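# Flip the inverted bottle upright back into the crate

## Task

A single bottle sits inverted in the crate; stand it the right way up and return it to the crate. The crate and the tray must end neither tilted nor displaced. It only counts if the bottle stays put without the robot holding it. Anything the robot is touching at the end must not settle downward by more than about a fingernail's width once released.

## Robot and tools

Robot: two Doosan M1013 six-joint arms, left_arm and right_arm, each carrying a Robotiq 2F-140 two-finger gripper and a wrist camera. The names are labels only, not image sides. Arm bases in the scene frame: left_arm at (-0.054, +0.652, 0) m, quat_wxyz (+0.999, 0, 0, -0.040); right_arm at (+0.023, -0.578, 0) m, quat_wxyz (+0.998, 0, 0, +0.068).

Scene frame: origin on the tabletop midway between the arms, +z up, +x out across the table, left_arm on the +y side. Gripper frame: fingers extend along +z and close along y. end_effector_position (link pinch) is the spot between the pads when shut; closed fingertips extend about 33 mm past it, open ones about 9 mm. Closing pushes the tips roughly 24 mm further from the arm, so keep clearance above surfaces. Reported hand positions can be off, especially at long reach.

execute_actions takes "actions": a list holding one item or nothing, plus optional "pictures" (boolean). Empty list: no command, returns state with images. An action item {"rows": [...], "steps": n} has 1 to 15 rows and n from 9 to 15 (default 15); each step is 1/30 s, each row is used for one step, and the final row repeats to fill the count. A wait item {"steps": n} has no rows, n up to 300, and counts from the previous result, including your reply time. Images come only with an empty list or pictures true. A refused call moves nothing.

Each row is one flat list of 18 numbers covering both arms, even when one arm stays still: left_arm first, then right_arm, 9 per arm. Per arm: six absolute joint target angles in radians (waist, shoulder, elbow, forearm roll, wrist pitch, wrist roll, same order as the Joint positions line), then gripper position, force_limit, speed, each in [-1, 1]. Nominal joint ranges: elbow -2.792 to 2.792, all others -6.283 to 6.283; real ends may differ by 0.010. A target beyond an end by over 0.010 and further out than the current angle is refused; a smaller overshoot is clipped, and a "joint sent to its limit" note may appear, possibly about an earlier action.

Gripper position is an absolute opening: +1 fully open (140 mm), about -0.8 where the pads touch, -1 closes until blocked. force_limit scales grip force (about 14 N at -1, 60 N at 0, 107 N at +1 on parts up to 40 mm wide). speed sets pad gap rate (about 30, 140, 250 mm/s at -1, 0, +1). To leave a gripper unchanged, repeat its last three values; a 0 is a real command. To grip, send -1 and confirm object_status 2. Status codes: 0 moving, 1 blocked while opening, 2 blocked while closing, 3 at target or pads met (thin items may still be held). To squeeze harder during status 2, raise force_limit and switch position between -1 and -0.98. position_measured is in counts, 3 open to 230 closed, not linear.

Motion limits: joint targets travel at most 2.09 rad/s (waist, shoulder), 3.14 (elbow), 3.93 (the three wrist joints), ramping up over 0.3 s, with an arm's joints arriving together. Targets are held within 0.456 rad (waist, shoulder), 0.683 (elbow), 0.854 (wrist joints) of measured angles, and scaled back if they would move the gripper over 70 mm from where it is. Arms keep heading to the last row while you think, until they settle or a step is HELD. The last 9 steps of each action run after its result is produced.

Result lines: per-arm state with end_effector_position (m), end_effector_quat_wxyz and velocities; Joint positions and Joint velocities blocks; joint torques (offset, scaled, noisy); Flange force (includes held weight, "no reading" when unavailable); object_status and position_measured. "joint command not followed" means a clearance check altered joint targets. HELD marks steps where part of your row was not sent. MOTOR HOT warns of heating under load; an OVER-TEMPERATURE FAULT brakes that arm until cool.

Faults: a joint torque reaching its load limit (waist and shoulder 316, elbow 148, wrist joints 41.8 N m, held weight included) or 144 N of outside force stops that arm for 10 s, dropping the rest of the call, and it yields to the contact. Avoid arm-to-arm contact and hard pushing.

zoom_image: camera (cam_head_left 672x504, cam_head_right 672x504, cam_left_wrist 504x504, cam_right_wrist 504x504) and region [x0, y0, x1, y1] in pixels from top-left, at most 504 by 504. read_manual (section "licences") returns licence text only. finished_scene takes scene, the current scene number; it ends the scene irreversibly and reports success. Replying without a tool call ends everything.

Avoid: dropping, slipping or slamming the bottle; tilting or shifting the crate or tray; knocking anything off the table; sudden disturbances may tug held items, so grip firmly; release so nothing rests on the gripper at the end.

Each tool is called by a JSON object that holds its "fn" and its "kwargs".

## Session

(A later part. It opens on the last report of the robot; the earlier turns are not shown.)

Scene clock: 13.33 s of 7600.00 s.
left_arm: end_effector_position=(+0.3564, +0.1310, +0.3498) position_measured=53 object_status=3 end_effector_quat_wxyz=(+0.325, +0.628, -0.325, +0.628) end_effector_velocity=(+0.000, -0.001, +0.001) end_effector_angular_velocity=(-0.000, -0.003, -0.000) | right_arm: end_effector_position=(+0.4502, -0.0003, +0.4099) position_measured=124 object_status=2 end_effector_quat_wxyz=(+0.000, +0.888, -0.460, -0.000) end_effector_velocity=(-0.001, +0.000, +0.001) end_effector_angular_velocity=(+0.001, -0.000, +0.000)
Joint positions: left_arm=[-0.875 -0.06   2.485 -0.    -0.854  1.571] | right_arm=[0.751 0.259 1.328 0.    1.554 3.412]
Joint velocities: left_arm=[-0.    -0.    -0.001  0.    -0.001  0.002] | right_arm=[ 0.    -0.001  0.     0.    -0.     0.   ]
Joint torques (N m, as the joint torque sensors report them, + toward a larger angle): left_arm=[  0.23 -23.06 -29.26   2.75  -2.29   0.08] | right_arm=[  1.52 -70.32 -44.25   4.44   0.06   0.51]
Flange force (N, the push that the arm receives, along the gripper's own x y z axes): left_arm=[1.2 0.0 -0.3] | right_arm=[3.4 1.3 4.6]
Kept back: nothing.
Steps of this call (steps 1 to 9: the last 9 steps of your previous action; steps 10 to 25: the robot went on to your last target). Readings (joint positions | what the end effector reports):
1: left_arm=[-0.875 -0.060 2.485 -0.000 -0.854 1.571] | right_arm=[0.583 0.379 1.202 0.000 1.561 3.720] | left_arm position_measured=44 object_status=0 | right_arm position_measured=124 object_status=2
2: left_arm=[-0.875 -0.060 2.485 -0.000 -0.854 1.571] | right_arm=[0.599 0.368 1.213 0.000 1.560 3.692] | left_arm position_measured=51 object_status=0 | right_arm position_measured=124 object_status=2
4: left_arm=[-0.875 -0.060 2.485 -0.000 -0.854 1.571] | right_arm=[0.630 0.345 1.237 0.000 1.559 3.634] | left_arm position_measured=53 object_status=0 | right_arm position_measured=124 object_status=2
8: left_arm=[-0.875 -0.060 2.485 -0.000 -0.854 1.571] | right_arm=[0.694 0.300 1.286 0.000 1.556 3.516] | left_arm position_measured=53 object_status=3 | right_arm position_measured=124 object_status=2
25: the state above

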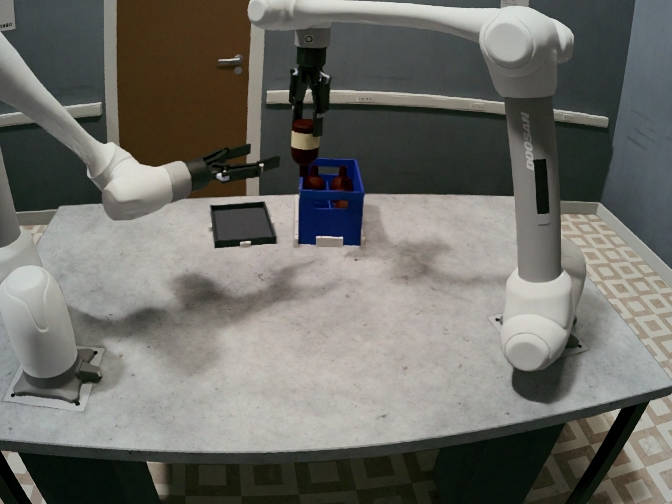

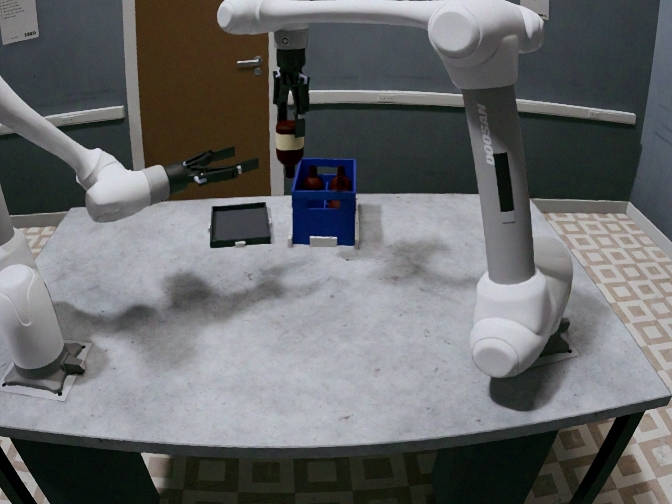

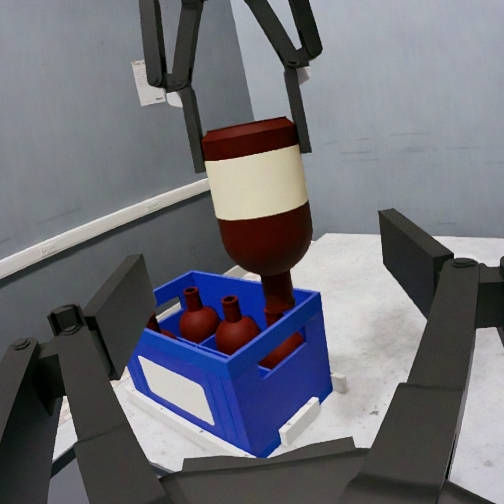

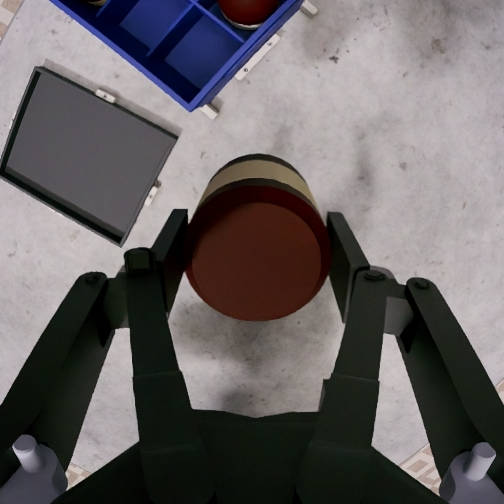

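{"fn": "execute_actions", "kwargs": {"actions": [{"rows": [[-0.875,0.0783,2.3363,0,-0.8438,1.5708,0.6,0,0, 0.7506,0.2591,1.3284,0,1.5541,3.412,-1,0.5,-0.6]], "steps": 10}]}}

{"fn": "execute_actions", "kwargs": {"actions": [{"rows": [[-0.875,0.1778,2.2156,0,-0.8226,1.5708,0.6,0,0, 0.7506,0.2591,1.3284,0,1.5541,3.412,-1,0.5,-0.6]], "steps": 15}]}}

{"fn": "execute_actions", "kwargs": {"actions": [{"rows": [[-0.875,0.1778,2.2156,0,-0.8226,1.5708,0.15,0,0, 0.7506,0.2591,1.3284,0,1.5541,3.412,-1,0.5,-0.6]], "steps": 12}]}}

{"fn": "execute_actions", "kwargs": {"actions": [{"steps": 12}], "pictures": true}}

Scene clock: 14.00 s of 7600.00 s.
left_arm: end_effector_position=(+0.3564, +0.1310, +0.3499) position_measured=53 object_status=3 end_effector_quat_wxyz=(+0.325, +0.628, -0.325, +0.628) end_effector_velocity=(+0.009, -0.011, +0.004) end_effector_angular_velocity=(-0.004, -0.003, +0.001) | right_arm: end_effector_position=(+0.4502, -0.0003, +0.4099) position_measured=124 object_status=2 end_effector_quat_wxyz=(-0.000, +0.888, -0.459, -0.000) end_effector_velocity=(+0.000, +0.000, +0.001) end_effector_angular_velocity=(+0.001, -0.001, +0.001)
Joint positions: left_arm=[-0.875 -0.06   2.485 -0.    -0.854  1.571] | right_arm=[0.751 0.259 1.328 0.    1.554 3.412]
Joint velocities: left_arm=[ 0.001  0.02  -0.025 -0.001  0.001  0.001] | right_arm=[-0.    -0.    -0.001 -0.     0.    -0.001]
Joint torques (N m, as the joint torque sensors report them, + toward a larger angle): left_arm=[  4.04 -21.25 -29.3    3.1   -2.39   0.01] | right_arm=[  1.05 -70.95 -44.28   4.41   0.13   0.48]
Flange force (N, the push that the arm receives, along the gripper's own x y z axes): left_arm=[4.2 13.4 -1.3] | right_arm=[2.4 0.8 4.6]
Steps of this call (steps 1 to 15: the robot went on to your last target; steps 16 to 19: nothing new was sent; step 20: the first step of this action). Readings (joint positions | what the end effector reports):
20: the state above

Scene clock: 14.50 s of 7600.00 s.
left_arm: end_effector_position=(+0.4379, +0.0156, +0.3536) position_measured=53 object_status=3 end_effector_quat_wxyz=(+0.325, +0.628, -0.325, +0.628) end_effector_velocity=(+0.179, -0.252, -0.012) end_effector_angular_velocity=(+0.006, +0.005, +0.002) | right_arm: end_effector_position=(+0.4502, -0.0003, +0.4099) position_measured=124 object_status=2 end_effector_quat_wxyz=(-0.000, +0.888, -0.459, -0.000) end_effector_velocity=(-0.000, +0.000, -0.000) end_effector_angular_velocity=(-0.000, +0.000, +0.001)
Joint positions: left_arm=[-0.875  0.151  2.248  0.    -0.828  1.571] | right_arm=[0.751 0.259 1.328 0.    1.554 3.412]
Joint velocities: left_arm=[ 0.001  0.445 -0.532 -0.001  0.095 -0.   ] | right_arm=[ 0.  0.  0.  0.  0. -0.]
Joint torques (N m, as the joint torque sensors report them, + toward a larger angle): left_arm=[  4.89 -67.22 -20.83   1.9   -1.96   0.11] | right_arm=[  1.84 -70.68 -44.68   4.42   0.14   0.62]
Flange force (N, the push that the arm receives, along the gripper's own x y z axes): left_arm=[-6.0 -1.4 4.6] | right_arm=[4.0 1.2 5.8]
Steps of this call (steps 1 to 9: the last 9 steps of your previous action; steps 10 to 15: the first 6 steps of this action). Readings (joint positions | what the end effector reports):
10: left_arm=[-0.875 0.075 2.340 -0.000 -0.844 1.571] | right_arm=[0.751 0.259 1.328 0.000 1.554 3.412] | left_arm position_measured=53 object_status=3 | right_arm position_measured=124 object_status=2
11: left_arm=[-0.875 0.080 2.334 -0.000 -0.843 1.571] | right_arm=[0.751 0.259 1.328 0.000 1.554 3.412] | left_arm position_measured=53 object_status=3 | right_arm position_measured=124 object_status=2
13: left_arm=[-0.875 0.113 2.295 -0.000 -0.837 1.571] | right_arm=[0.751 0.259 1.328 0.000 1.554 3.412] | left_arm position_measured=53 object_status=3 | right_arm position_measured=124 object_status=2
15: the state above

Scene clock: 14.90 s of 7600.00 s.
left_arm: end_effector_position=(+0.4487, +0.0004, +0.3530) position_measured=64 object_status=0 end_effector_quat_wxyz=(+0.325, +0.628, -0.325, +0.628) end_effector_velocity=(+0.000, -0.001, +0.001) end_effector_angular_velocity=(-0.002, -0.001, -0.001) | right_arm: end_effector_position=(+0.4502, -0.0003, +0.4099) position_measured=124 object_status=2 end_effector_quat_wxyz=(-0.000, +0.888, -0.459, -0.000) end_effector_velocity=(-0.000, -0.001, -0.000) end_effector_angular_velocity=(-0.001, +0.000, -0.000)
Joint positions: left_arm=[-0.875  0.178  2.216  0.    -0.823  1.571] | right_arm=[0.751 0.259 1.328 0.    1.554 3.412]
Joint velocities: left_arm=[-0.     0.001 -0.002  0.001 -0.001 -0.002] | right_arm=[-0.    -0.     0.001 -0.    -0.    -0.   ]
Joint torques (N m, as the joint torque sensors report them, + toward a larger angle): left_arm=[  0.63 -49.59 -29.13   2.9   -2.37  -0.03] | right_arm=[  1.23 -70.74 -44.42   4.45   0.09   0.5 ]
Flange force (N, the push that the arm receives, along the gripper's own x y z axes): left_arm=[0.8 0.9 3.4] | right_arm=[3.0 0.7 5.4]
Steps of this call (steps 1 to 9: the last 9 steps of your previous action; steps 10 to 12: the first 3 steps of this action). Readings (joint positions | what the end effector reports):
10: left_arm=[-0.875 0.178 2.216 0.000 -0.823 1.571] | right_arm=[0.751 0.259 1.328 0.000 1.554 3.412] | left_arm position_measured=53 object_status=0 | right_arm position_measured=124 object_status=2
11: left_arm=[-0.875 0.178 2.216 0.000 -0.823 1.571] | right_arm=[0.751 0.259 1.328 0.000 1.554 3.412] | left_arm position_measured=57 object_status=0 | right_arm position_measured=124 object_status=2
12: the state above

Scene clock: 15.30 s of 7600.00 s.
left_arm: end_effector_position=(+0.4487, +0.0004, +0.3530) position_measured=110 object_status=3 end_effector_quat_wxyz=(+0.325, +0.628, -0.325, +0.628) end_effector_velocity=(+0.000, -0.001, -0.000) end_effector_angular_velocity=(+0.000, +0.001, -0.000) | right_arm: end_effector_position=(+0.4502, -0.0003, +0.4099) position_measured=124 object_status=2 end_effector_quat_wxyz=(+0.000, +0.888, -0.459, -0.000) end_effector_velocity=(+0.000, +0.000, -0.000) end_effector_angular_velocity=(-0.000, +0.000, -0.000)
Joint positions: left_arm=[-0.875  0.178  2.216  0.    -0.823  1.571] | right_arm=[0.751 0.259 1.328 0.    1.554 3.412]
Joint velocities: left_arm=[-0.     0.    -0.001  0.     0.001 -0.001] | right_arm=[ 0.     0.001 -0.001 -0.     0.     0.   ]
Joint torques (N m, as the joint torque sensors report them, + toward a larger angle): left_arm=[  0.46 -49.51 -30.48   2.94  -2.27   0.04] | right_arm=[  1.19 -70.45 -44.31   4.31   0.13   0.61]
Flange force (N, the push that the arm receives, along the gripper's own x y z axes): left_arm=[-0.9 0.9 1.2] | right_arm=[2.9 0.5 5.2]
Kept back: nothing.
Steps of this call (steps 1 to 9: the last 9 steps of your previous action; steps 10 to 12: the robot went on to your last target). Readings (joint positions | what the end effector reports):
1: left_arm=[-0.875 0.178 2.216 0.000 -0.823 1.571] | right_arm=[0.751 0.259 1.328 0.000 1.554 3.412] | left_arm position_measured=72 object_status=0 | right_arm position_measured=124 object_status=2
2: left_arm=[-0.875 0.178 2.216 0.000 -0.823 1.571] | right_arm=[0.751 0.259 1.328 0.000 1.554 3.412] | left_arm position_measured=80 object_status=0 | right_arm position_measured=124 object_status=2
4: left_arm=[-0.875 0.178 2.216 0.000 -0.823 1.571] | right_arm=[0.751 0.259 1.328 0.000 1.554 3.412] | left_arm position_measured=95 object_status=0 | right_arm position_measured=124 object_status=2
8: left_arm=[-0.875 0.178 2.216 0.000 -0.823 1.571] | right_arm=[0.751 0.259 1.328 0.000 1.554 3.412] | left_arm position_measured=110 object_status=0 | right_arm position_measured=124 object_status=2
12: the state above

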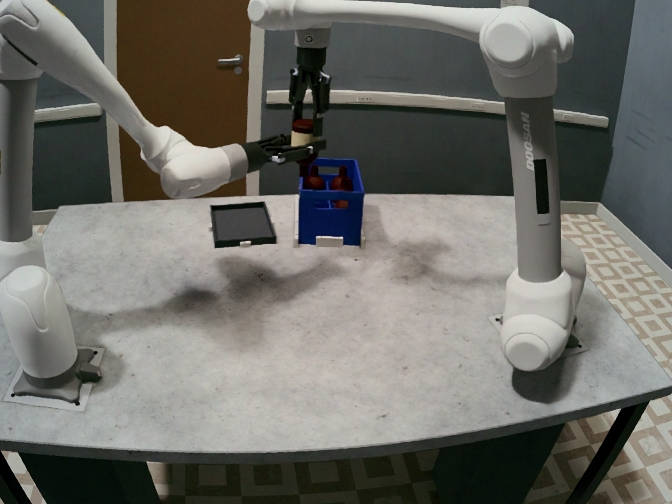

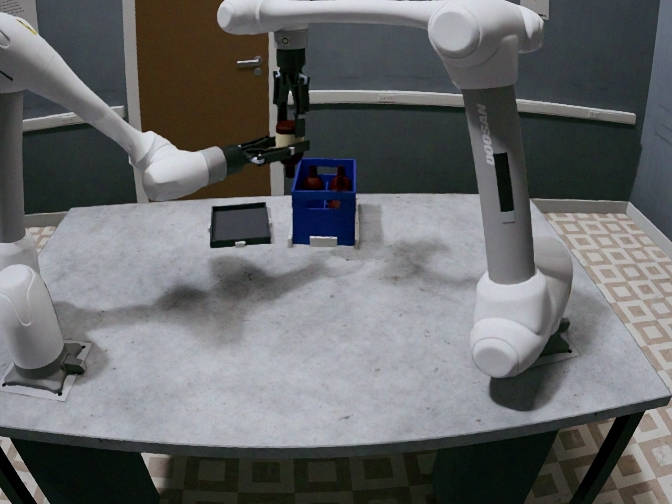

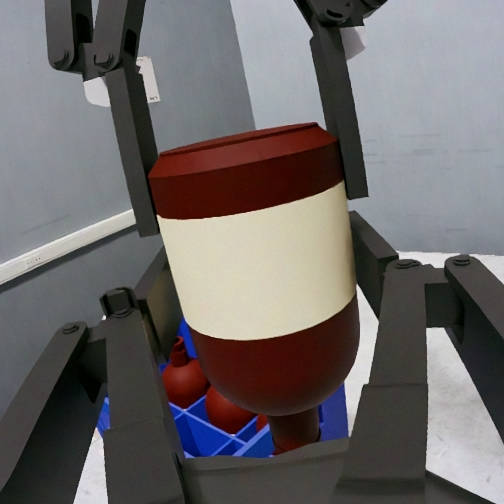

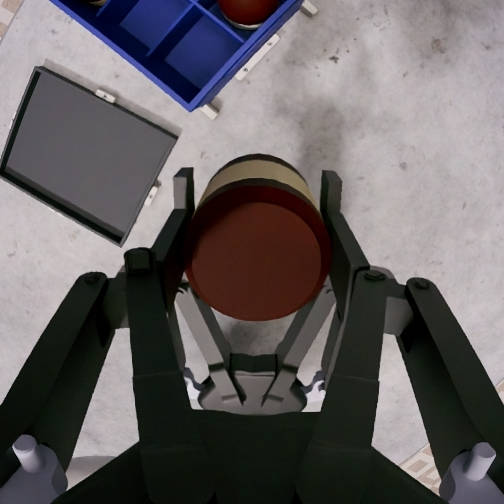

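{"fn": "execute_actions", "kwargs": {"actions": [{"rows": [[-0.875,0.1778,2.2156,0,-0.8226,1.5708,-1,0.5,-0.6, 0.7506,0.2591,1.3284,0,1.5541,3.412,-1,0.5,-0.6]], "steps": 15}]}}

{"fn": "execute_actions", "kwargs": {"actions": [{"steps": 11}]}}

Scene clock: 15.67 s of 7600.00 s.
left_arm: end_effector_position=(+0.4487, +0.0004, +0.3530) position_measured=123 object_status=0 end_effector_quat_wxyz=(+0.325, +0.628, -0.325, +0.628) end_effector_velocity=(+0.000, -0.000, +0.000) end_effector_angular_velocity=(-0.000, -0.000, +0.000) | right_arm: end_effector_position=(+0.4503, -0.0003, +0.4099) position_measured=124 object_status=2 end_effector_quat_wxyz=(-0.000, +0.888, -0.459, +0.000) end_effector_velocity=(+0.000, +0.000, +0.001) end_effector_angular_velocity=(+0.001, -0.001, -0.001)
Joint positions: left_arm=[-0.875  0.178  2.216 -0.    -0.823  1.571] | right_arm=[ 0.751  0.259  1.328 -0.     1.554  3.412]
Joint velocities: left_arm=[-0.    -0.    -0.001 -0.001  0.001  0.001] | right_arm=[-0.     0.    -0.001  0.    -0.     0.001]
Joint torques (N m, as the joint torque sensors report them, + toward a larger angle): left_arm=[  5.07 -46.02 -33.79   1.32  -2.18   0.25] | right_arm=[  9.01 -70.91 -42.94   8.21   1.92   0.58]
Flange force (N, the push that the arm receives, along the gripper's own x y z axes): left_arm=[2.1 6.1 -9.8] | right_arm=[12.6 -4.0 5.5]
Steps of this call (steps 1 to 5: the robot went on to your last target; steps 6 to 11: the first 6 steps of this action). Readings (joint positions | what the end effector reports):
6: left_arm=[-0.875 0.178 2.216 -0.000 -0.823 1.571] | right_arm=[0.751 0.259 1.328 0.000 1.554 3.412] | left_arm position_measured=110 object_status=0 | right_arm position_measured=124 object_status=2
7: left_arm=[-0.875 0.178 2.216 -0.000 -0.823 1.571] | right_arm=[0.751 0.259 1.328 0.000 1.554 3.412] | left_arm position_measured=112 object_status=0 | right_arm position_measured=124 object_status=2
9: left_arm=[-0.875 0.178 2.216 -0.000 -0.823 1.571] | right_arm=[0.751 0.259 1.328 -0.000 1.554 3.412] | left_arm position_measured=119 object_status=0 | right_arm position_measured=124 object_status=2
11: the state above

Scene clock: 16.03 s of 7600.00 s.
left_arm: end_effector_position=(+0.4487, +0.0004, +0.3530) position_measured=123 object_status=2 end_effector_quat_wxyz=(+0.325, +0.628, -0.325, +0.628) end_effector_velocity=(+0.001, +0.001, -0.000) end_effector_angular_velocity=(-0.001, +0.002, +0.002) | right_arm: end_effector_position=(+0.4503, -0.0003, +0.4099) position_measured=124 object_status=2 end_effector_quat_wxyz=(-0.000, +0.888, -0.459, +0.000) end_effector_velocity=(-0.000, +0.000, +0.001) end_effector_angular_velocity=(+0.001, -0.001, +0.001)
Joint positions: left_arm=[-0.875  0.178  2.216 -0.    -0.823  1.571] | right_arm=[ 0.751  0.259  1.328 -0.     1.554  3.412]
Joint velocities: left_arm=[ 0.001 -0.    -0.    -0.003  0.001 -0.   ] | right_arm=[ 0.    -0.001 -0.     0.    -0.    -0.   ]
Joint torques (N m, as the joint torque sensors report them, + toward a larger angle): left_arm=[  5.74 -47.87 -33.68   1.33  -2.17   0.15] | right_arm=[  8.68 -71.52 -43.07   8.18   1.85   0.6 ]
Flange force (N, the push that the arm receives, along the gripper's own x y z axes): left_arm=[-1.1 7.3 -6.9] | right_arm=[11.9 -5.0 5.7]
Kept back: nothing.
Steps of this call (steps 1 to 9: the last 9 steps of your previous action; steps 10 to 11: the robot went on to your last target). Readings (joint positions | what the end effector reports):
1: left_arm=[-0.875 0.178 2.216 -0.000 -0.823 1.571] | right_arm=[0.751 0.259 1.328 -0.000 1.554 3.412] | left_arm position_measured=123 object_status=0 | right_arm position_measured=124 object_status=2
2: left_arm=[-0.875 0.178 2.216 -0.000 -0.823 1.571] | right_arm=[0.751 0.259 1.328 -0.000 1.554 3.412] | left_arm position_measured=123 object_status=0 | right_arm position_measured=124 object_status=2
4: left_arm=[-0.875 0.178 2.216 -0.000 -0.823 1.571] | right_arm=[0.751 0.259 1.328 -0.000 1.554 3.412] | left_arm position_measured=123 object_status=2 | right_arm position_measured=124 object_status=2
8: left_arm=[-0.875 0.178 2.216 -0.000 -0.823 1.571] | right_arm=[0.751 0.259 1.328 -0.000 1.554 3.412] | left_arm position_measured=123 object_status=2 | right_arm position_measured=124 object_status=2
11: the state above

{"fn": "execute_actions", "kwargs": {"actions": [{"rows": [[-0.875,0.1778,2.2156,0,-0.8226,1.5708,-1,0.5,-0.6, 0.7506,0.2591,1.3284,0,1.5541,3.412,0.2,0.5,0],[-0.875,0.1778,2.2156,0,-0.8226,1.5708,-1,0.5,-0.6, 0.7506,0.2591,1.3284,0,1.5541,3.412,0.2,0.5,0],[-0.875,0.1778,2.2156,0,-0.8226,1.5708,-1,0.5,-0.6, 0.7506,0.2591,1.3284,0,1.5541,3.412,0.2,0.5,0],[-0.875,0.1778,2.2156,0,-0.8226,1.5708,-1,0.5,-0.6, 0.7506,0.2591,1.3284,0,1.5541,3.412,0.2,0.5,0],[-0.875,0.1778,2.2156,0,-0.8226,1.5708,-1,0.5,-0.6, 0.7506,0.2591,1.3284,0,1.5541,3.412,0.2,0.5,0],[-0.875,0.1778,2.2156,0,-0.8226,1.5708,-1,0.5,-0.6, 0.7506,0.272,1.1322,0,1.7374,3.412,0.2,0.5,0]], "steps": 15}]}}

{"fn": "execute_actions", "kwargs": {"actions": [{"rows": [[-0.875,0.1778,2.2156,0,-0.8226,-1.5708,-1,0.5,-0.6, 0.7506,0.272,1.1322,0,1.7374,3.412,-0.15,0.5,0]], "steps": 15}]}}

{"fn": "execute_actions", "kwargs": {"actions": [{"steps": 35}], "pictures": true}}

{"fn": "zoom_image", "kwargs": {"camera": "cam_head_left", "region": [240, 50, 380, 180]}}

Scene clock: 16.93 s of 7600.00 s.
left_arm: end_effector_position=(+0.4488, +0.0004, +0.3530) position_measured=123 object_status=2 end_effector_quat_wxyz=(+0.325, +0.628, -0.325, +0.628) end_effector_velocity=(+0.001, -0.001, +0.001) end_effector_angular_velocity=(-0.001, -0.001, +0.000) | right_arm: end_effector_position=(+0.4501, -0.0005, +0.4100) position_measured=104 object_status=0 end_effector_quat_wxyz=(+0.000, +0.888, -0.459, -0.000) end_effector_velocity=(-0.003, -0.003, +0.009) end_effector_angular_velocity=(-0.008, +0.007, +0.001)
Joint positions: left_arm=[-0.875  0.178  2.216 -0.    -0.822  1.571] | right_arm=[ 0.751  0.259  1.328 -0.     1.555  3.412]
Joint velocities: left_arm=[ 0.     0.    -0.002  0.     0.     0.   ] | right_arm=[ 0.001 -0.001 -0.015  0.     0.026 -0.   ]
Joint torques (N m, as the joint torque sensors report them, + toward a larger angle): left_arm=[  0.34 -50.79 -31.93   2.85  -3.31   0.13] | right_arm=[  1.64 -64.09 -42.29   4.51   0.09   0.48]
Flange force (N, the push that the arm receives, along the gripper's own x y z axes): left_arm=[-2.5 0.5 1.6] | right_arm=[5.2 6.1 2.0]
Steps of this call (steps 1 to 15: the robot went on to your last target; steps 16 to 21: nothing new was sent; steps 22 to 27: the first 6 steps of this action). Readings (joint positions | what the end effector reports):
22: left_arm=[-0.875 0.178 2.216 -0.000 -0.823 1.571] | right_arm=[0.751 0.259 1.328 -0.000 1.554 3.412] | left_arm position_measured=123 object_status=2 | right_arm position_measured=124 object_status=0
23: left_arm=[-0.875 0.178 2.216 -0.000 -0.823 1.571] | right_arm=[0.751 0.259 1.328 -0.000 1.554 3.412] | left_arm position_measured=123 object_status=2 | right_arm position_measured=124 object_status=0
25: left_arm=[-0.875 0.178 2.216 -0.000 -0.822 1.571] | right_arm=[0.751 0.259 1.328 -0.000 1.554 3.412] | left_arm position_measured=123 object_status=2 | right_arm position_measured=107 object_status=0
27: the state above

Scene clock: 17.43 s of 7600.00 s.
left_arm: end_effector_position=(+0.4488, +0.0005, +0.3530) position_measured=123 object_status=2 end_effector_quat_wxyz=(+0.381, +0.655, -0.267, +0.596) end_effector_velocity=(+0.001, +0.000, +0.001) end_effector_angular_velocity=(-1.229, +1.735, +0.001) | right_arm: end_effector_position=(+0.4502, -0.0003, +0.5094) position_measured=138 object_status=0 end_effector_quat_wxyz=(+0.000, +0.888, -0.459, +0.000) end_effector_velocity=(-0.000, -0.000, +0.005) end_effector_angular_velocity=(+0.001, -0.001, +0.001)
Joint positions: left_arm=[-0.875  0.178  2.216 -0.    -0.822  1.389] | right_arm=[ 0.751  0.272  1.133 -0.     1.737  3.412]
Joint velocities: left_arm=[ 0.001 -0.    -0.001 -0.     0.001 -2.126] | right_arm=[-0.     0.    -0.01   0.     0.009 -0.001]
Joint torques (N m, as the joint torque sensors report them, + toward a larger angle): left_arm=[  0.97 -51.38 -31.57   2.94  -3.25  -0.15] | right_arm=[  2.02 -69.19 -42.67   4.24   0.08   0.53]
Flange force (N, the push that the arm receives, along the gripper's own x y z axes): left_arm=[-2.4 1.5 2.2] | right_arm=[4.4 2.1 4.1]
Steps of this call (steps 1 to 9: the last 9 steps of your previous action; steps 10 to 15: the first 6 steps of this action). Readings (joint positions | what the end effector reports):
10: left_arm=[-0.875 0.178 2.216 -0.000 -0.822 1.570] | right_arm=[0.751 0.271 1.139 -0.000 1.731 3.412] | left_arm position_measured=123 object_status=2 | right_arm position_measured=104 object_status=0
11: left_arm=[-0.875 0.178 2.216 -0.000 -0.822 1.562] | right_arm=[0.751 0.272 1.136 -0.000 1.734 3.412] | left_arm position_measured=123 object_status=2 | right_arm position_measured=107 object_status=0
13: left_arm=[-0.875 0.178 2.216 -0.000 -0.822 1.505] | right_arm=[0.751 0.272 1.134 -0.000 1.736 3.412] | left_arm position_measured=123 object_status=2 | right_arm position_measured=122 object_status=0
15: the state above

Scene clock: 18.60 s of 7600.00 s.
left_arm: end_effector_position=(+0.4488, +0.0004, +0.3530) position_measured=123 object_status=2 end_effector_quat_wxyz=(+0.628, +0.325, +0.628, -0.325) end_effector_velocity=(-0.001, +0.002, -0.003) end_effector_angular_velocity=(-0.002, +0.010, +0.001) | right_arm: end_effector_position=(+0.4502, -0.0003, +0.5099) position_measured=148 object_status=3 end_effector_quat_wxyz=(+0.000, +0.888, -0.459, -0.000) end_effector_velocity=(+0.000, -0.000, +0.000) end_effector_angular_velocity=(-0.000, -0.001, +0.000)
Joint positions: left_arm=[-0.875  0.178  2.216  0.    -0.823 -1.57 ] | right_arm=[0.751 0.272 1.132 0.    1.737 3.412]
Joint velocities: left_arm=[-0.    -0.     0.004 -0.001  0.001 -0.008] | right_arm=[-0.     0.    -0.001 -0.001  0.001 -0.001]
Joint torques (N m, as the joint torque sensors report them, + toward a larger angle): left_arm=[  0.94 -51.69 -32.5    2.92  -3.18  -0.27] | right_arm=[  1.   -68.67 -42.32   4.26  -0.01   0.53]
Flange force (N, the push that the arm receives, along the gripper's own x y z axes): left_arm=[3.6 -2.3 0.3] | right_arm=[3.1 2.3 2.7]
Kept back: nothing.
Steps of this call (steps 1 to 9: the last 9 steps of your previous action; steps 10 to 35: the robot went on to your last target). Readings (joint positions | what the end effector reports):
1: left_arm=[-0.875 0.178 2.216 -0.000 -0.822 1.310] | right_arm=[0.751 0.272 1.133 -0.000 1.737 3.412] | left_arm position_measured=123 object_status=2 | right_arm position_measured=145 object_status=0
2: left_arm=[-0.875 0.178 2.216 -0.000 -0.822 1.216] | right_arm=[0.751 0.272 1.133 -0.000 1.737 3.412] | left_arm position_measured=123 object_status=2 | right_arm position_measured=148 object_status=0
4: left_arm=[-0.875 0.178 2.216 -0.000 -0.822 0.989] | right_arm=[0.751 0.272 1.132 -0.000 1.737 3.412] | left_arm position_measured=123 object_status=2 | right_arm position_measured=148 object_status=0
8: left_arm=[-0.875 0.178 2.216 -0.000 -0.822 0.537] | right_arm=[0.751 0.272 1.132 -0.000 1.737 3.412] | left_arm position_measured=123 object_status=2 | right_arm position_measured=148 object_status=3
35: the state above

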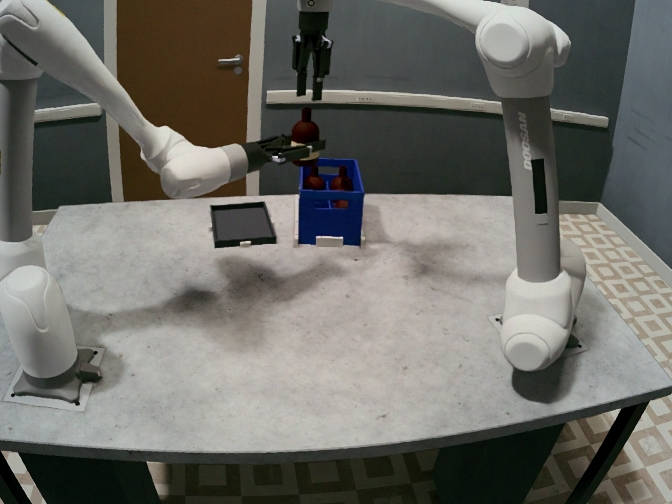

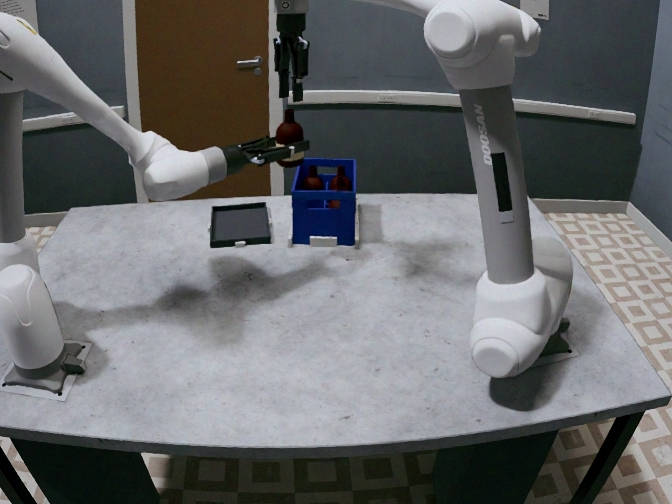

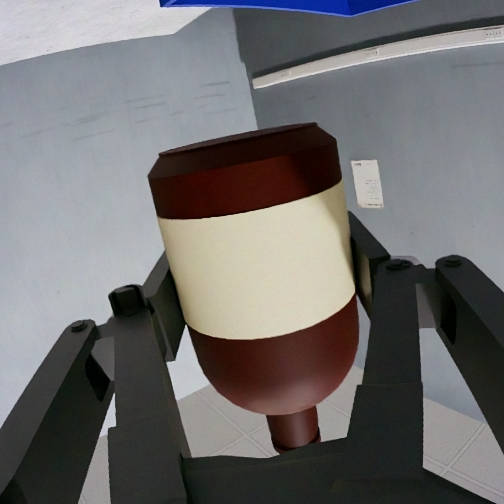

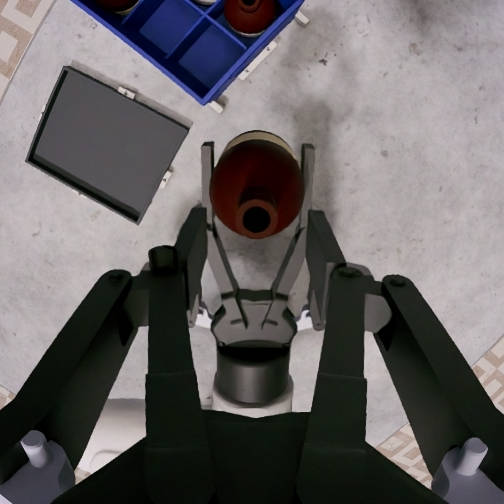

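Region (240, 50, 380, 180) of cam_head_left's 672x504 image, scaled by 3.600, with more detail than that image has; it fills the top 468 rows of this view, and the rest is white.

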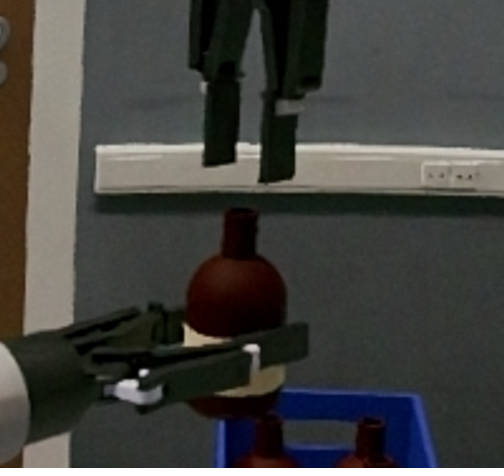

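{"fn": "execute_actions", "kwargs": {"actions": [{"rows": [[-0.875,0.1778,2.2156,0,-0.8226,-1.5708,-1,0.5,-0.6, 0.7532,0.2615,1.2541,0,1.626,3.4146,-0.15,0.5,0]], "steps": 15}]}}

{"fn": "execute_actions", "kwargs": {"actions": [{"steps": 14}], "pictures": true}}

{"fn": "zoom_image", "kwargs": {"camera": "cam_head_left", "region": [240, 50, 380, 180]}}

Scene clock: 19.43 s of 7600.00 s.
left_arm: end_effector_position=(+0.4487, +0.0004, +0.3530) position_measured=123 object_status=2 end_effector_quat_wxyz=(+0.628, +0.325, +0.628, -0.325) end_effector_velocity=(+0.000, -0.001, +0.001) end_effector_angular_velocity=(-0.001, -0.000, -0.000) | right_arm: end_effector_position=(+0.4497, +0.0014, +0.4623) position_measured=148 object_status=3 end_effector_quat_wxyz=(+0.001, +0.888, -0.460, -0.000) end_effector_velocity=(-0.011, -0.001, -0.240) end_effector_angular_velocity=(+0.003, -0.004, +0.001)
Joint positions: left_arm=[-0.875  0.178  2.216  0.    -0.823 -1.571] | right_arm=[0.753 0.264 1.228 0.    1.651 3.414]
Joint velocities: left_arm=[-0.     0.001 -0.001 -0.    -0.    -0.   ] | right_arm=[ 0.012 -0.048  0.493 -0.001 -0.45   0.011]
Joint torques (N m, as the joint torque sensors report them, + toward a larger angle): left_arm=[ -0.36 -51.11 -32.5    2.9   -3.21   0.03] | right_arm=[  3.39 -93.66 -58.87   6.04   0.04   0.5 ]
Flange force (N, the push that the arm receives, along the gripper's own x y z axes): left_arm=[2.5 0.8 0.5] | right_arm=[5.3 -0.5 2.0]
Steps of this call (steps 1 to 19: the robot went on to your last target; steps 20 to 25: the first 6 steps of this action). Readings (joint positions | what the end effector reports):
20: left_arm=[-0.875 0.178 2.216 0.000 -0.823 -1.571] | right_arm=[0.751 0.272 1.132 0.000 1.737 3.412] | left_arm position_measured=123 object_status=2 | right_arm position_measured=148 object_status=3
21: left_arm=[-0.875 0.178 2.216 0.000 -0.823 -1.571] | right_arm=[0.751 0.272 1.137 0.000 1.733 3.412] | left_arm position_measured=123 object_status=2 | right_arm position_measured=148 object_status=3
23: left_arm=[-0.875 0.178 2.216 0.000 -0.823 -1.571] | right_arm=[0.751 0.268 1.180 0.000 1.693 3.413] | left_arm position_measured=123 object_status=2 | right_arm position_measured=148 object_status=3
25: the state above

Scene clock: 19.90 s of 7600.00 s.
left_arm: end_effector_position=(+0.4487, +0.0004, +0.3530) position_measured=123 object_status=2 end_effector_quat_wxyz=(+0.628, +0.325, +0.628, -0.325) end_effector_velocity=(+0.001, +0.001, -0.000) end_effector_angular_velocity=(-0.001, +0.002, +0.002) | right_arm: end_effector_position=(+0.4491, +0.0013, +0.4498) position_measured=148 object_status=3 end_effector_quat_wxyz=(-0.000, +0.888, -0.459, -0.000) end_effector_velocity=(-0.000, +0.000, -0.000) end_effector_angular_velocity=(-0.001, +0.000, +0.002)
Joint positions: left_arm=[-0.875  0.178  2.216  0.    -0.823 -1.571] | right_arm=[0.753 0.261 1.254 0.    1.626 3.415]
Joint velocities: left_arm=[ 0.    -0.     0.    -0.002  0.    -0.001] | right_arm=[ 0.001  0.     0.    -0.     0.    -0.001]
Joint torques (N m, as the joint torque sensors report them, + toward a larger angle): left_arm=[ -0.56 -51.68 -32.37   2.89  -3.2    0.13] | right_arm=[  1.37 -68.58 -43.12   4.48   0.07   0.65]
Flange force (N, the push that the arm receives, along the gripper's own x y z axes): left_arm=[3.2 1.5 1.1] | right_arm=[3.4 1.9 3.0]
Kept back: nothing.
Steps of this call (steps 1 to 9: the last 9 steps of your previous action; steps 10 to 14: the robot went on to your last target). Readings (joint positions | what the end effector reports):
1: left_arm=[-0.875 0.178 2.216 0.000 -0.823 -1.571] | right_arm=[0.753 0.263 1.241 0.000 1.639 3.414] | left_arm position_measured=123 object_status=2 | right_arm position_measured=148 object_status=3
2: left_arm=[-0.875 0.178 2.216 0.000 -0.823 -1.571] | right_arm=[0.753 0.262 1.247 0.000 1.633 3.414] | left_arm position_measured=123 object_status=2 | right_arm position_measured=148 object_status=3
4: left_arm=[-0.875 0.178 2.216 0.000 -0.823 -1.571] | right_arm=[0.753 0.262 1.251 0.000 1.628 3.415] | left_arm position_measured=123 object_status=2 | right_arm position_measured=148 object_status=3
8: left_arm=[-0.875 0.178 2.216 0.000 -0.823 -1.571] | right_arm=[0.753 0.262 1.254 0.000 1.626 3.415] | left_arm position_measured=123 object_status=2 | right_arm position_measured=148 object_status=3
14: the state above

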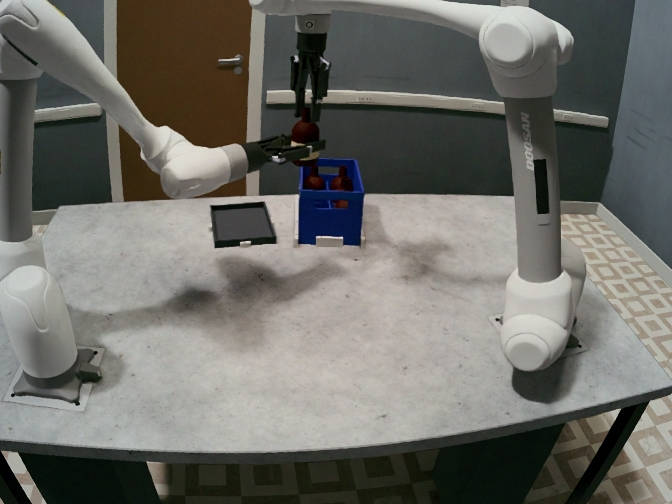

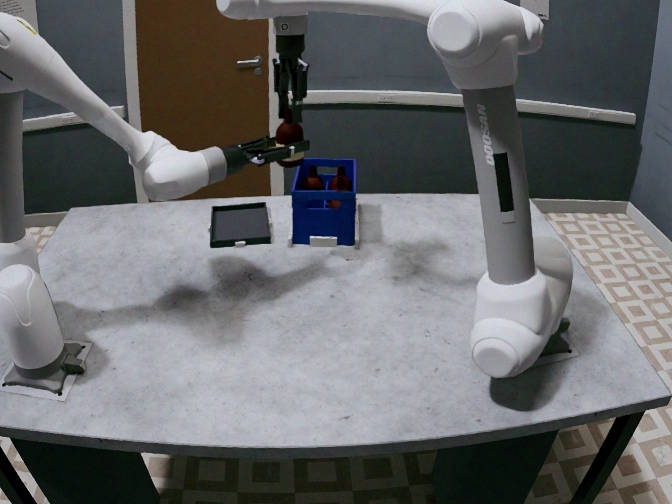

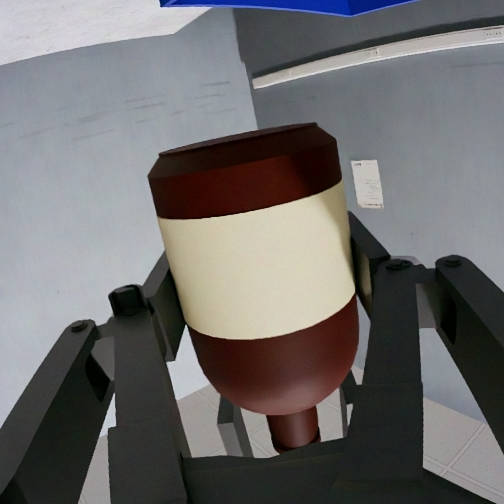

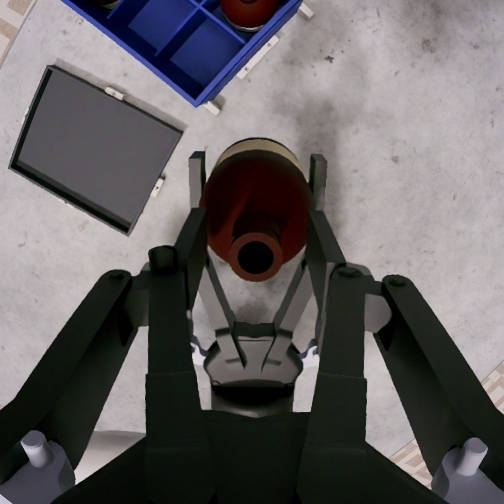

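Region (240, 50, 380, 180) of cam_head_left's 672x504 image, scaled by 3.600, with more detail than that image has; it fills the top 468 rows of this view, and the rest is white.

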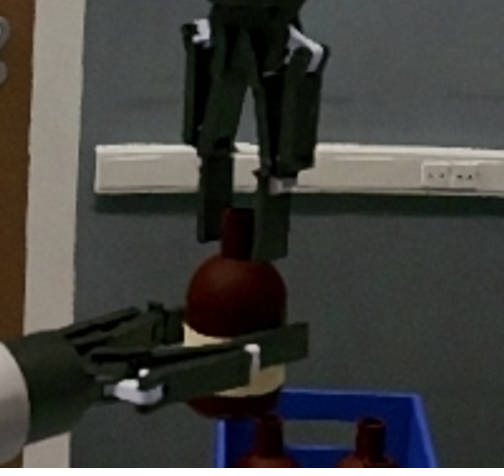

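{"fn": "execute_actions", "kwargs": {"actions": [{"rows": [[-0.875,0.1778,2.2156,0,-0.8226,-1.5708,-1,0.5,-0.6, 0.7532,0.2615,1.2541,0,1.626,3.4146,-1,0.7,-0.5]], "steps": 15}]}}

{"fn": "execute_actions", "kwargs": {"actions": [{"steps": 15}]}}

Scene clock: 20.37 s of 7600.00 s.
left_arm: end_effector_position=(+0.4487, +0.0004, +0.3530) position_measured=123 object_status=2 end_effector_quat_wxyz=(+0.628, +0.325, +0.628, -0.325) end_effector_velocity=(+0.000, +0.000, +0.001) end_effector_angular_velocity=(-0.002, -0.001, +0.001) | right_arm: end_effector_position=(+0.4491, +0.0013, +0.4497) position_measured=169 object_status=0 end_effector_quat_wxyz=(+0.000, +0.888, -0.459, -0.000) end_effector_velocity=(+0.000, -0.000, -0.000) end_effector_angular_velocity=(-0.001, -0.000, +0.001)
Joint positions: left_arm=[-0.875  0.178  2.216  0.    -0.823 -1.571] | right_arm=[0.753 0.261 1.254 0.    1.626 3.415]
Joint velocities: left_arm=[ 0.    -0.001 -0.    -0.001 -0.001  0.   ] | right_arm=[ 0.     0.     0.    -0.     0.    -0.001]
Joint torques (N m, as the joint torque sensors report them, + toward a larger angle): left_arm=[  0.46 -51.78 -31.95   2.95  -3.18   0.04] | right_arm=[  2.22 -69.13 -42.95   4.46   0.1    0.55]
Flange force (N, the push that the arm receives, along the gripper's own x y z axes): left_arm=[2.7 -0.6 2.0] | right_arm=[4.3 0.7 2.5]
Steps of this call (steps 1 to 8: the robot went on to your last target; steps 9 to 14: the first 6 steps of this action). Readings (joint positions | what the end effector reports):
9: left_arm=[-0.875 0.178 2.216 0.000 -0.823 -1.571] | right_arm=[0.753 0.261 1.254 0.000 1.626 3.415] | left_arm position_measured=123 object_status=2 | right_arm position_measured=148 object_status=0
10: left_arm=[-0.875 0.178 2.216 0.000 -0.823 -1.571] | right_arm=[0.753 0.261 1.254 0.000 1.626 3.415] | left_arm position_measured=123 object_status=2 | right_arm position_measured=150 object_status=0
12: left_arm=[-0.875 0.178 2.216 0.000 -0.823 -1.571] | right_arm=[0.753 0.261 1.254 0.000 1.626 3.415] | left_arm position_measured=123 object_status=2 | right_arm position_measured=160 object_status=0
14: the state above

Scene clock: 20.87 s of 7600.00 s.
left_arm: end_effector_position=(+0.4487, +0.0004, +0.3530) position_measured=123 object_status=2 end_effector_quat_wxyz=(+0.628, +0.325, +0.628, -0.325) end_effector_velocity=(-0.000, +0.000, -0.001) end_effector_angular_velocity=(+0.001, +0.001, +0.001) | right_arm: end_effector_position=(+0.4492, +0.0013, +0.4497) position_measured=198 object_status=2 end_effector_quat_wxyz=(-0.000, +0.888, -0.459, +0.000) end_effector_velocity=(-0.000, +0.000, -0.000) end_effector_angular_velocity=(-0.000, +0.000, +0.001)
Joint positions: left_arm=[-0.875  0.178  2.216  0.    -0.823 -1.571] | right_arm=[ 0.753  0.261  1.254 -0.     1.626  3.415]
Joint velocities: left_arm=[ 0.     0.     0.001 -0.001 -0.     0.   ] | right_arm=[ 0.001  0.     0.     0.     0.    -0.001]
Joint torques (N m, as the joint torque sensors report them, + toward a larger angle): left_arm=[  5.43 -55.59 -35.65   0.73  -4.86  -0.68] | right_arm=[  2.9  -67.25 -38.29   4.77   2.05   0.52]
Flange force (N, the push that the arm receives, along the gripper's own x y z axes): left_arm=[7.9 -6.2 1.0] | right_arm=[2.9 -5.7 -2.2]
Kept back: nothing.
Steps of this call (steps 1 to 9: the last 9 steps of your previous action; steps 10 to 15: the robot went on to your last target). Readings (joint positions | what the end effector reports):
1: left_arm=[-0.875 0.178 2.216 0.000 -0.823 -1.571] | right_arm=[0.753 0.261 1.254 -0.000 1.626 3.415] | left_arm position_measured=123 object_status=2 | right_arm position_measured=173 object_status=0
2: left_arm=[-0.875 0.178 2.216 0.000 -0.823 -1.571] | right_arm=[0.753 0.261 1.254 -0.000 1.626 3.415] | left_arm position_measured=123 object_status=2 | right_arm position_measured=178 object_status=0
4: left_arm=[-0.875 0.178 2.216 0.000 -0.823 -1.571] | right_arm=[0.753 0.261 1.254 -0.000 1.626 3.415] | left_arm position_measured=123 object_status=2 | right_arm position_measured=187 object_status=0
8: left_arm=[-0.875 0.178 2.216 0.000 -0.823 -1.571] | right_arm=[0.753 0.261 1.254 -0.000 1.626 3.415] | left_arm position_measured=123 object_status=2 | right_arm position_measured=198 object_status=0
15: the state above
All arms were judged still, so your last target was given up. Only a new action makes them travel on or press farther. Fingers that are still opening or closing keep moving.


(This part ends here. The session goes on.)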